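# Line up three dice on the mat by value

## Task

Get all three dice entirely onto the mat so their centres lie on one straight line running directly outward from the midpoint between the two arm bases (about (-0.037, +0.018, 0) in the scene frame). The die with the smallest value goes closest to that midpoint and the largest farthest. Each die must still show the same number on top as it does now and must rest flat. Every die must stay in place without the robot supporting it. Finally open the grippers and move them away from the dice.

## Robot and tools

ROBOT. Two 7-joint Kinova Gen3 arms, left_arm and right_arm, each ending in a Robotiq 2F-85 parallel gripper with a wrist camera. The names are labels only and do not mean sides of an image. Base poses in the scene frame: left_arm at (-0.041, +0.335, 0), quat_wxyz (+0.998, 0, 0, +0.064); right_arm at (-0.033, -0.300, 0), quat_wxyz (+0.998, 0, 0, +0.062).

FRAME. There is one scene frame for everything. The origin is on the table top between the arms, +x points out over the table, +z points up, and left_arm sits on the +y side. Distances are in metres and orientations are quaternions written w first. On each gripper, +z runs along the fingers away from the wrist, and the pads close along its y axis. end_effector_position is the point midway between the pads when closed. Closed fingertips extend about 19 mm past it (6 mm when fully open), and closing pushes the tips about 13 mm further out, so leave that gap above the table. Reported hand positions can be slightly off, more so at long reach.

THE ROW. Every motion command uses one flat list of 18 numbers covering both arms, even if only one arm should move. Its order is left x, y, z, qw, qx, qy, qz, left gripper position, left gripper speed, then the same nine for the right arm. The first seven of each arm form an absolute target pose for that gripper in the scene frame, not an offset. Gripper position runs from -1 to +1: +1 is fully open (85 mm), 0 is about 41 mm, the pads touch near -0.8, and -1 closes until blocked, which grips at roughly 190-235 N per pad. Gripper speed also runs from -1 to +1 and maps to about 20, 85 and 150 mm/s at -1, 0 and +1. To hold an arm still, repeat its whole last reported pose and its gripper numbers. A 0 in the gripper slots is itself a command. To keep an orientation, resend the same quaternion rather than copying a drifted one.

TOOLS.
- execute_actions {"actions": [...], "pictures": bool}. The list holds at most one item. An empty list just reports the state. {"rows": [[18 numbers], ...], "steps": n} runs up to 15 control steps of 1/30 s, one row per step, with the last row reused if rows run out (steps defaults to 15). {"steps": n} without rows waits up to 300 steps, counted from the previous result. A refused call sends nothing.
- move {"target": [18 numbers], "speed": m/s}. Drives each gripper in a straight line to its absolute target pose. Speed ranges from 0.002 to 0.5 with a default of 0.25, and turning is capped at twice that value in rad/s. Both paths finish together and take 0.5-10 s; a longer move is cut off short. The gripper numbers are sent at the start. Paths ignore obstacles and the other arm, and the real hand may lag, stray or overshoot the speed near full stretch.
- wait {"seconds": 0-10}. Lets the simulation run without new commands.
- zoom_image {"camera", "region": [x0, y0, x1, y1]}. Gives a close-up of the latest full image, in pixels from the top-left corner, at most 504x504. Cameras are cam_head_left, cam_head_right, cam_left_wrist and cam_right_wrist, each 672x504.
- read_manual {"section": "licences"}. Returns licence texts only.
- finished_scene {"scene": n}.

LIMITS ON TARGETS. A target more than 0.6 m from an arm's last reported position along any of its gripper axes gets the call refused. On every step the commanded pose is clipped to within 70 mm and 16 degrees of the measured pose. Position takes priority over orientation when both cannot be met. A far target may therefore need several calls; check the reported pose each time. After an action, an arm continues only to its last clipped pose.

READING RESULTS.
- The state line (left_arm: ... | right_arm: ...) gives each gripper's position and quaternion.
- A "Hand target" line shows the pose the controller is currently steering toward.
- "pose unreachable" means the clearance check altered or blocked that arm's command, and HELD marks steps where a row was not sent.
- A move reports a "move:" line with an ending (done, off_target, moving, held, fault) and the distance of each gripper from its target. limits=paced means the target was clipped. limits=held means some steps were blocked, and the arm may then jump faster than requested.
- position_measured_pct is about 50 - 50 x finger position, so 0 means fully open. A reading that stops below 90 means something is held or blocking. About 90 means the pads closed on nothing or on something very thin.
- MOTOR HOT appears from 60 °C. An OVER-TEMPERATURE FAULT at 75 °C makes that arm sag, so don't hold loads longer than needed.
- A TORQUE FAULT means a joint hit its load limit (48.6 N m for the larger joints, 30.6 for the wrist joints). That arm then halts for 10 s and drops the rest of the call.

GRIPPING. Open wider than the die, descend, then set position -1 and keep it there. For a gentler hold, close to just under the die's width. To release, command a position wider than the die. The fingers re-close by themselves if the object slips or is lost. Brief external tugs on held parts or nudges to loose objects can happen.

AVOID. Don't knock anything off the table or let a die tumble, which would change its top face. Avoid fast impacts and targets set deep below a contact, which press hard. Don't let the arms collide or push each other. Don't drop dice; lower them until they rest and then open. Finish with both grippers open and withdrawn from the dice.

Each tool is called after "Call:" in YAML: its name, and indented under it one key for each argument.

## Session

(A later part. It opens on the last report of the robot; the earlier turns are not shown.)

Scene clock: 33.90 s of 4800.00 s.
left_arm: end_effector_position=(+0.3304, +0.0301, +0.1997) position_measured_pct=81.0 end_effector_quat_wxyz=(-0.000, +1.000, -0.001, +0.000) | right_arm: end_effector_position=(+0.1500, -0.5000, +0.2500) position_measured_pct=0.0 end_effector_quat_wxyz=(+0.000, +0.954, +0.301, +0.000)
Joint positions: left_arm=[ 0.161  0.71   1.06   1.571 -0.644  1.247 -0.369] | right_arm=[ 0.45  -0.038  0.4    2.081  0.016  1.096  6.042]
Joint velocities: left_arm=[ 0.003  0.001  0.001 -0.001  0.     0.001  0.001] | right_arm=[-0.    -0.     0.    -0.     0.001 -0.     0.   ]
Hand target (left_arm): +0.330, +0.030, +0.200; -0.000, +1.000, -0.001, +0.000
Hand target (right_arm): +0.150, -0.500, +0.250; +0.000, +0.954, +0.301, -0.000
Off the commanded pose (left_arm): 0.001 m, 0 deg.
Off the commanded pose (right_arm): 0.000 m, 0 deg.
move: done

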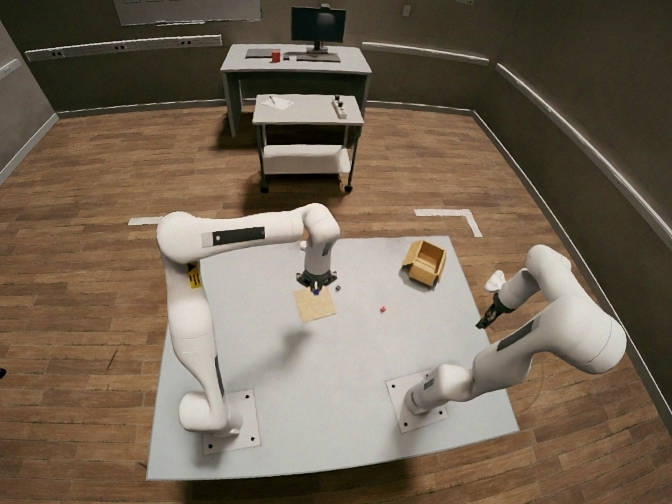

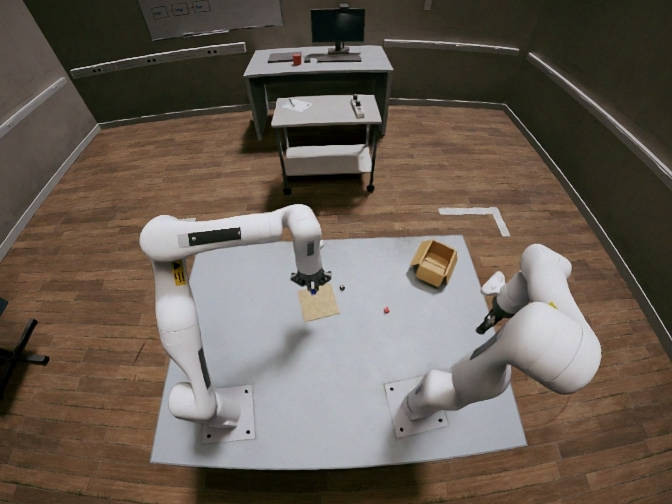

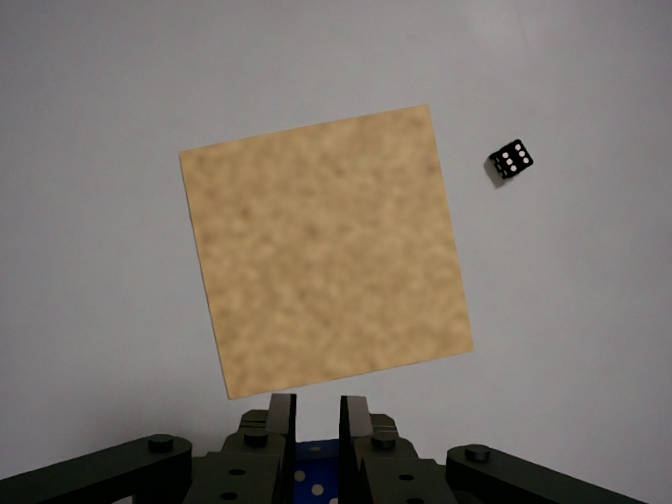

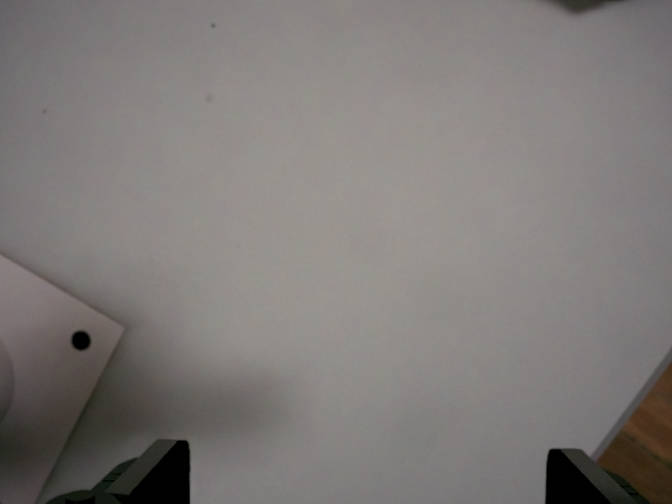

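Call:
move:
  target: [0.339,0.0253,0.05,0,1,0,0,-1,0,0.15,-0.5,0.25,0,0.95,0.3,0,1,0]

Call:
move:
  target: [0.339,0.0253,0.024,0,1,0,0,-1,0,0.15,-0.5,0.25,0,0.95,0.3,0,1,0]
  speed: 0.05

Call:
move:
  target: [0.339,0.0253,0.023,0,1,0,0,0.3,0,0.15,-0.5,0.25,0,0.95,0.3,0,1,0]
  speed: 0.03

Call:
move:
  target: [0.339,0.0253,0.1,0,1,0,0,0.3,0,0.15,-0.5,0.25,0,0.95,0.3,0,1,0]

Call:
move:
  target: [0.3,-0.22,0.1,0,1,0,0,0.3,0,0.15,-0.5,0.25,0,0.95,0.3,0,1,0]

Scene clock: 42.23 s of 4800.00 s.
left_arm: end_effector_position=(+0.3393, +0.0257, +0.0504) position_measured_pct=81.0 end_effector_quat_wxyz=(-0.000, +1.000, +0.000, +0.000) | right_arm: end_effector_position=(+0.1500, -0.5000, +0.2500) position_measured_pct=0.0 end_effector_quat_wxyz=(+0.000, +0.954, +0.301, +0.000)
Joint positions: left_arm=[ 0.25   0.927  0.882  1.705 -0.865  0.947 -0.217] | right_arm=[ 0.45  -0.038  0.4    2.081  0.016  1.096  6.042]
Joint velocities: left_arm=[ 0.001  0.003 -0.001 -0.     0.002  0.001 -0.   ] | right_arm=[ 0.001 -0.001  0.     0.003  0.001 -0.    -0.001]
Hand target (left_arm): +0.339, +0.026, +0.050; -0.000, +1.000, +0.000, +0.000
Hand target (right_arm): +0.150, -0.500, +0.250; +0.000, +0.954, +0.301, -0.000
Off the commanded pose (left_arm): 0.001 m, 0 deg.
Off the commanded pose (right_arm): 0.000 m, 0 deg.
After step 90, 4.23 s passed at rest.
move: done

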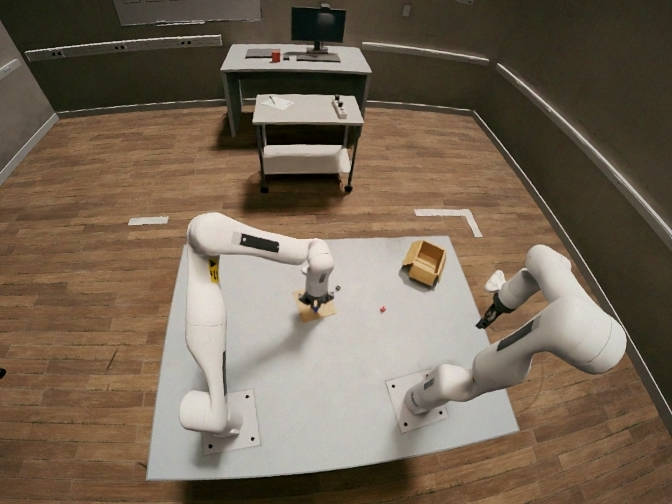

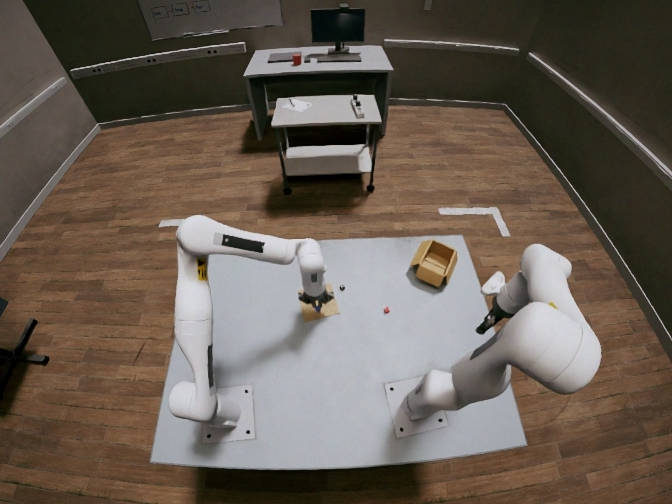

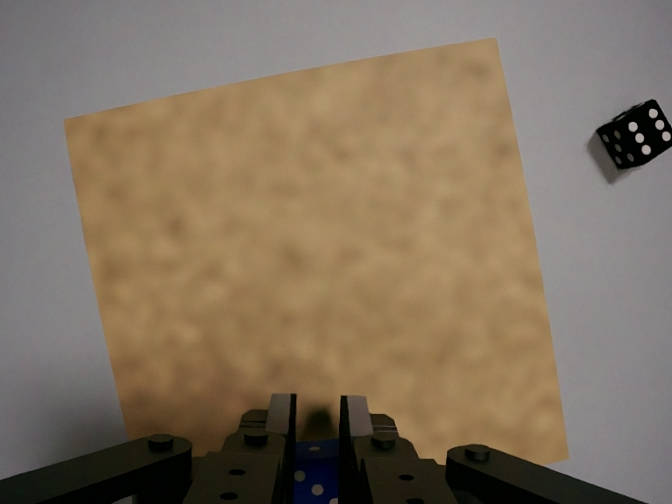

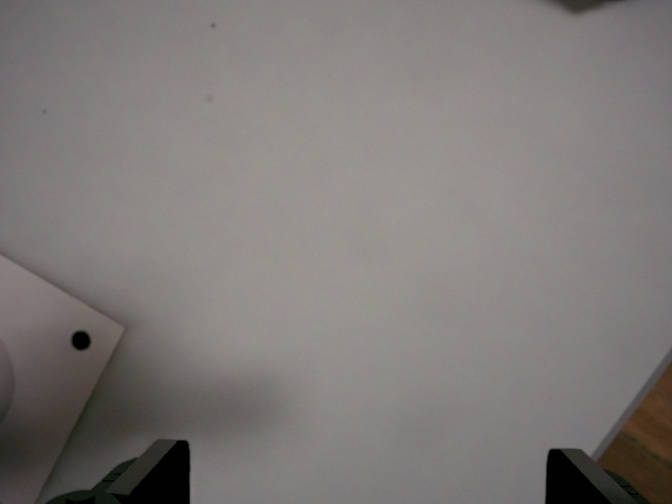

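Scene clock: 43.00 s of 4800.00 s.
left_arm: end_effector_position=(+0.3395, +0.0250, +0.0253) position_measured_pct=81.0 end_effector_quat_wxyz=(+0.000, +1.000, +0.000, +0.001) | right_arm: end_effector_position=(+0.1500, -0.5000, +0.2500) position_measured_pct=0.0 end_effector_quat_wxyz=(+0.000, +0.954, +0.301, +0.000)
Joint positions: left_arm=[ 0.268  0.965  0.846  1.717 -0.907  0.898 -0.188] | right_arm=[ 0.45  -0.038  0.4    2.081  0.016  1.096  6.042]
Joint velocities: left_arm=[ 0.002  0.    -0.001  0.    -0.001  0.001  0.001] | right_arm=[-0.001  0.     0.    -0.     0.001 -0.     0.   ]
Hand target (left_arm): +0.339, +0.025, +0.024; -0.000, +1.000, +0.000, +0.000
Hand target (right_arm): +0.150, -0.500, +0.250; +0.000, +0.954, +0.301, -0.000
Off the commanded pose (left_arm): 0.001 m, 0 deg.
Off the commanded pose (right_arm): 0.000 m, 0 deg.
move: done

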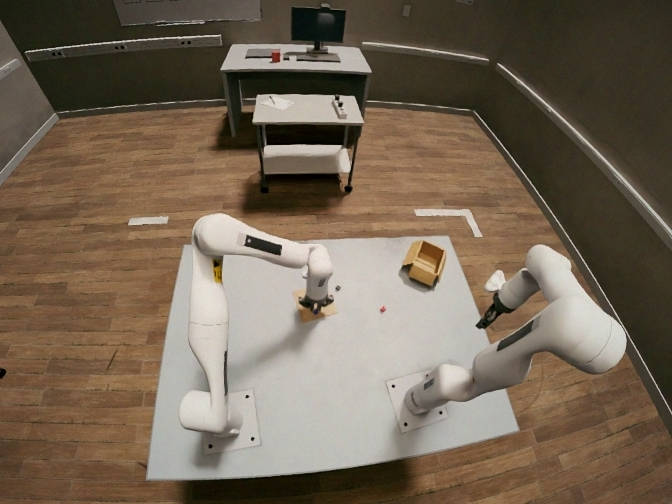

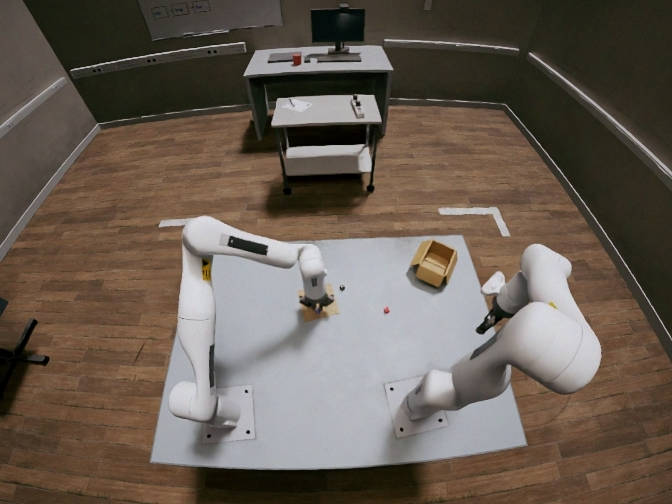

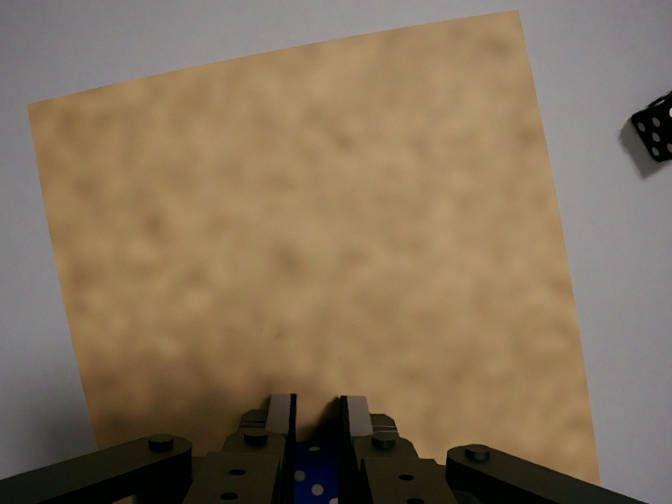

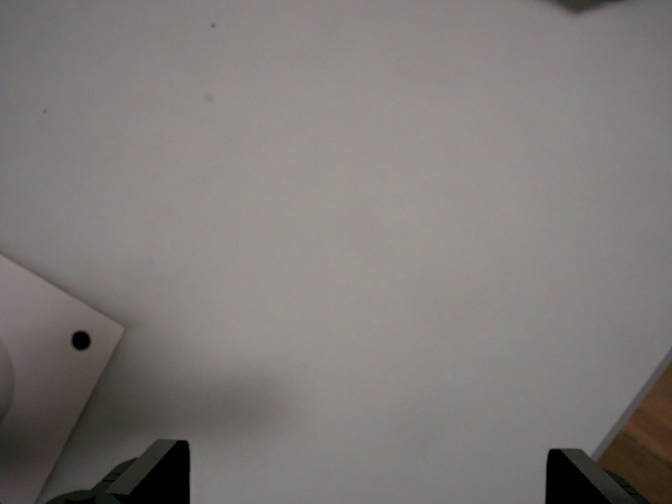

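Scene clock: 43.90 s of 4800.00 s.
left_arm: end_effector_position=(+0.3390, +0.0253, +0.0230) position_measured_pct=34.9 end_effector_quat_wxyz=(+0.000, +1.000, +0.000, +0.000) | right_arm: end_effector_position=(+0.1500, -0.5000, +0.2500) position_measured_pct=0.0 end_effector_quat_wxyz=(+0.000, +0.954, +0.301, +0.000)
Joint positions: left_arm=[ 0.27   0.969  0.843  1.717 -0.908  0.895 -0.187] | right_arm=[ 0.45  -0.038  0.4    2.081  0.016  1.096  6.042]
Joint velocities: left_arm=[-0.001 -0.     0.    -0.001 -0.001  0.001  0.   ] | right_arm=[-0.002 -0.002 -0.001 -0.002  0.    -0.     0.001]
Hand target (left_arm): +0.339, +0.025, +0.023; +0.000, +1.000, +0.000, +0.000
Hand target (right_arm): +0.150, -0.500, +0.250; +0.000, +0.954, +0.301, -0.000
Off the commanded pose (left_arm): 0.000 m, 0 deg.
Off the commanded pose (right_arm): 0.000 m, 0 deg.
move: done

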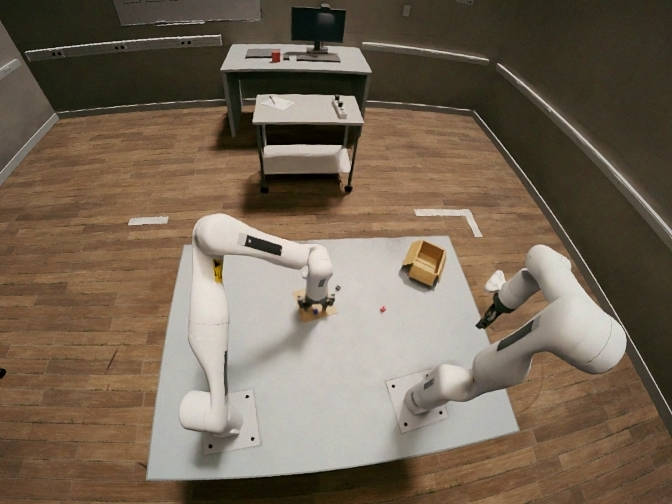

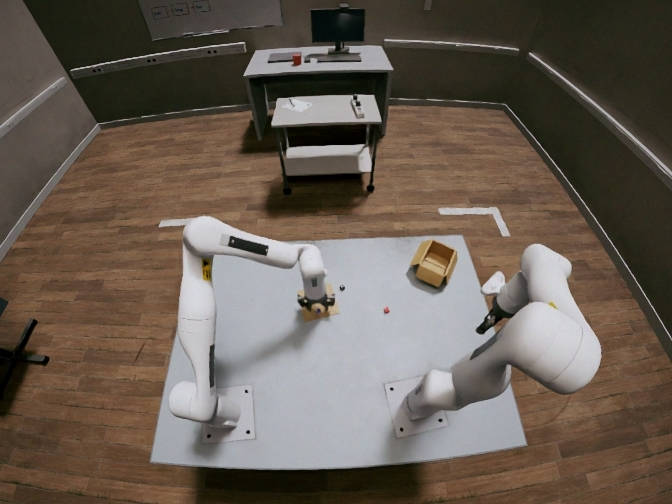

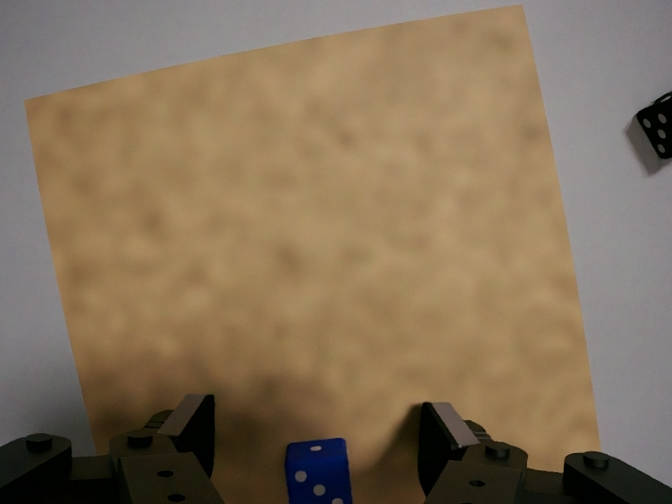

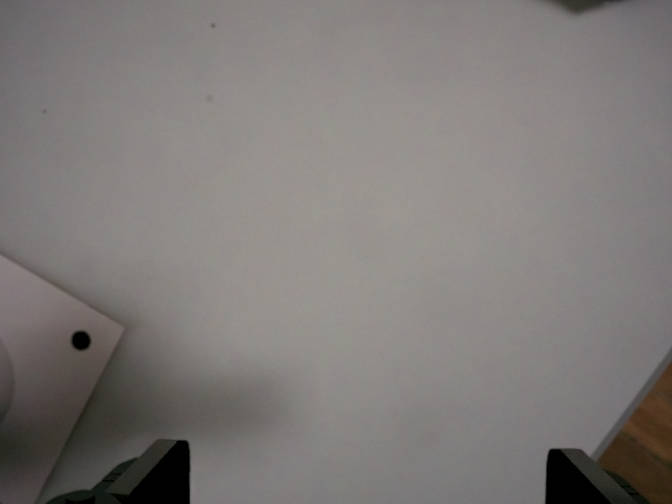

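Scene clock: 44.70 s of 4800.00 s.
left_arm: end_effector_position=(+0.3388, +0.0251, +0.0997) position_measured_pct=34.9 end_effector_quat_wxyz=(+0.000, +1.000, -0.000, -0.000) | right_arm: end_effector_position=(+0.1500, -0.5000, +0.2500) position_measured_pct=0.0 end_effector_quat_wxyz=(+0.000, +0.954, +0.301, +0.000)
Joint positions: left_arm=[ 0.22   0.854  0.946  1.668 -0.785  1.044 -0.274] | right_arm=[ 0.45  -0.038  0.4    2.081  0.016  1.096  6.042]
Joint velocities: left_arm=[-0.002 -0.003  0.001 -0.    -0.001 -0.     0.001] | right_arm=[-0.001 -0.     0.001 -0.001 -0.001 -0.     0.001]
Hand target (left_arm): +0.339, +0.025, +0.100; +0.000, +1.000, -0.000, -0.000
Hand target (right_arm): +0.150, -0.500, +0.250; -0.000, +0.954, +0.301, -0.000
Off the commanded pose (left_arm): 0.000 m, 0 deg.
Off the commanded pose (right_arm): 0.000 m, 0 deg.
move: done

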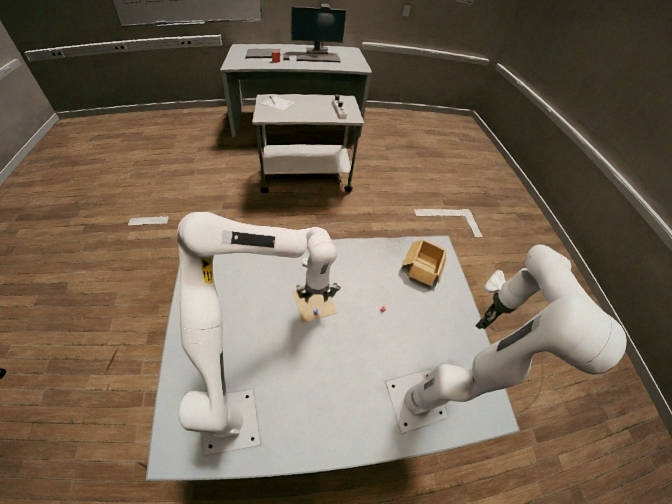

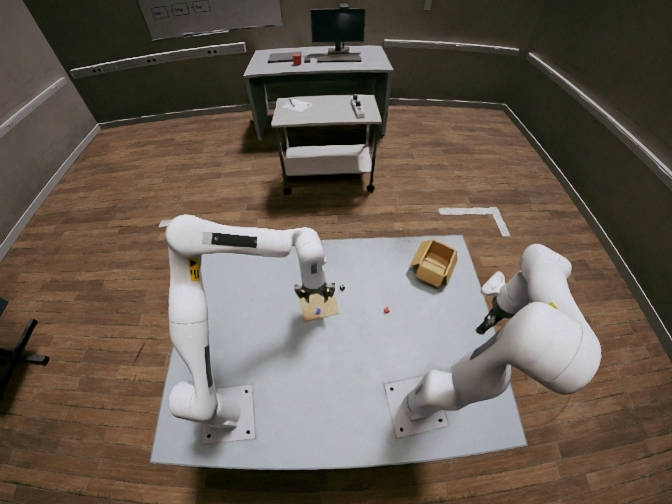

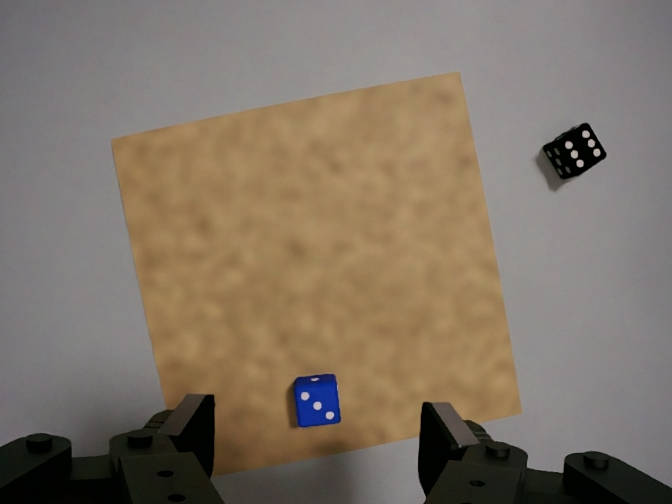

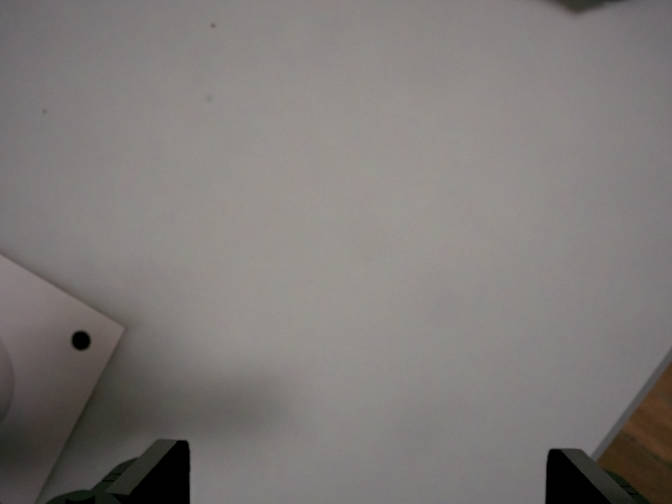

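Scene clock: 46.33 s of 4800.00 s.
left_arm: end_effector_position=(+0.3011, -0.2203, +0.1004) position_measured_pct=34.9 end_effector_quat_wxyz=(+0.000, +1.000, -0.001, +0.000) | right_arm: end_effector_position=(+0.1500, -0.5000, +0.2500) position_measured_pct=0.0 end_effector_quat_wxyz=(+0.000, +0.954, +0.301, +0.000)
Joint positions: left_arm=[ 0.812  1.13   0.884  0.919 -0.795  1.372 -0.21 ] | right_arm=[ 0.45  -0.038  0.4    2.081  0.016  1.096  6.042]
Joint velocities: left_arm=[ 0.004  0.002 -0.001 -0.     0.    -0.001 -0.   ] | right_arm=[-0.     0.002  0.    -0.     0.001 -0.     0.   ]
Hand target (left_arm): +0.301, -0.220, +0.100; +0.000, +1.000, -0.001, +0.000
Hand target (right_arm): +0.150, -0.500, +0.250; +0.000, +0.954, +0.301, -0.000
Off the commanded pose (left_arm): 0.001 m, 0 deg.
Off the commanded pose (right_arm): 0.000 m, 0 deg.
move: done

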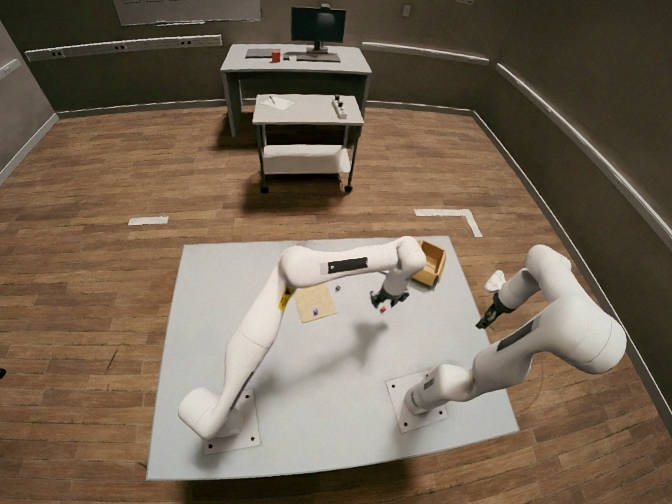

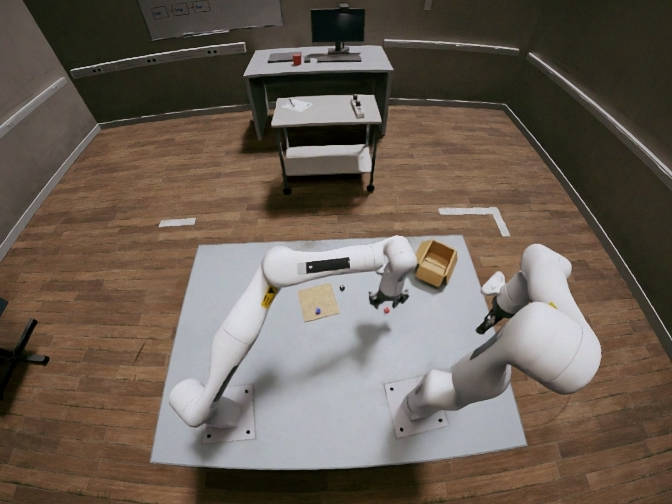

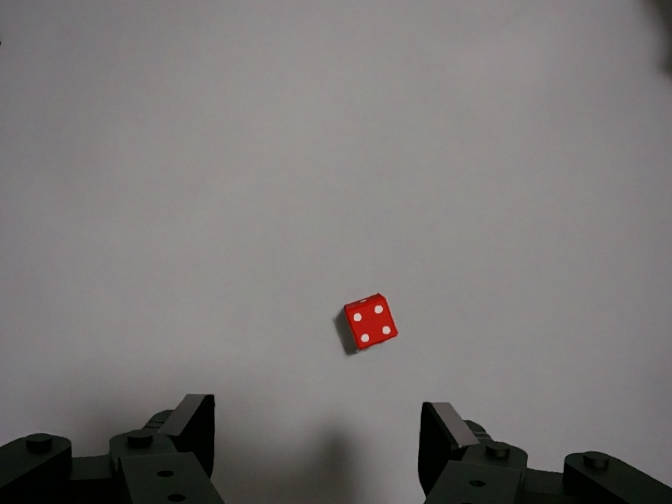

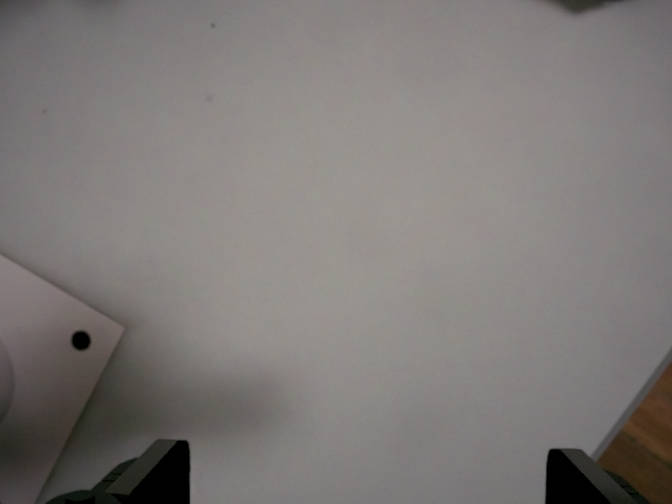

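Call:
move:
  target: [0.331,-0.241,0.04,0,0.988,0.156,0,0.3,0,0.15,-0.5,0.25,0,0.95,0.3,0,1,0]
  speed: 0.12

Scene clock: 50.60 s of 4800.00 s.
left_arm: end_effector_position=(+0.3312, -0.2411, +0.0403) position_measured_pct=34.9 end_effector_quat_wxyz=(+0.000, +0.988, +0.156, -0.000) | right_arm: end_effector_position=(+0.1500, -0.5000, +0.2500) position_measured_pct=0.0 end_effector_quat_wxyz=(+0.000, +0.954, +0.301, +0.000)
Joint positions: left_arm=[ 0.866  1.263  0.809  0.742 -0.785  1.347  0.007] | right_arm=[ 0.45  -0.038  0.4    2.081  0.016  1.096  6.042]
Joint velocities: left_arm=[ 0.002  0.002 -0.001 -0.001  0.001  0.001 -0.001] | right_arm=[-0.001 -0.001 -0.     0.001 -0.     0.    -0.001]
Hand target (left_arm): +0.331, -0.241, +0.040; +0.000, +0.988, +0.156, -0.000
Hand target (right_arm): +0.150, -0.500, +0.250; +0.000, +0.954, +0.301, -0.000
Off the commanded pose (left_arm): 0.000 m, 0 deg.
Off the commanded pose (right_arm): 0.000 m, 0 deg.
move: done

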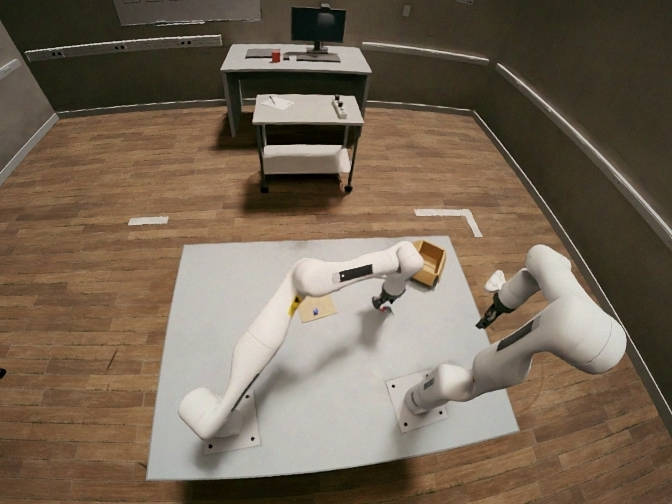

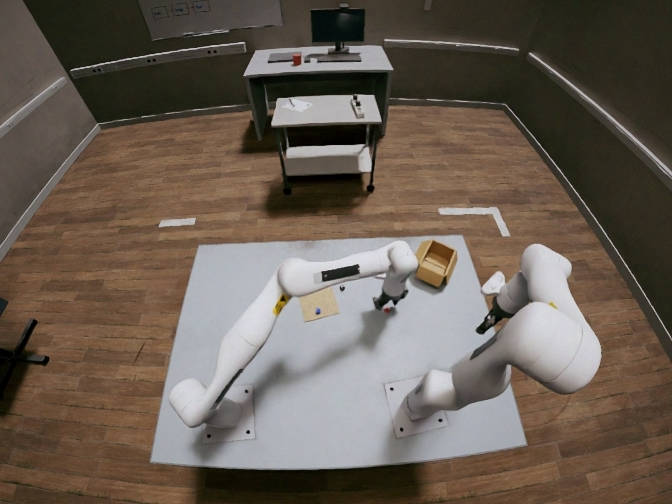

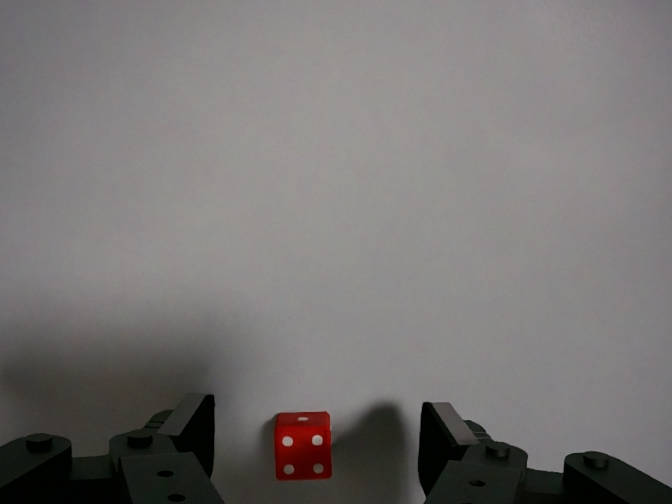

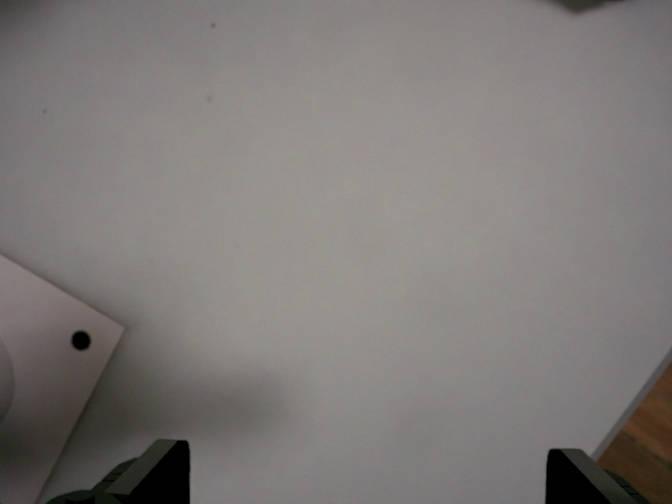

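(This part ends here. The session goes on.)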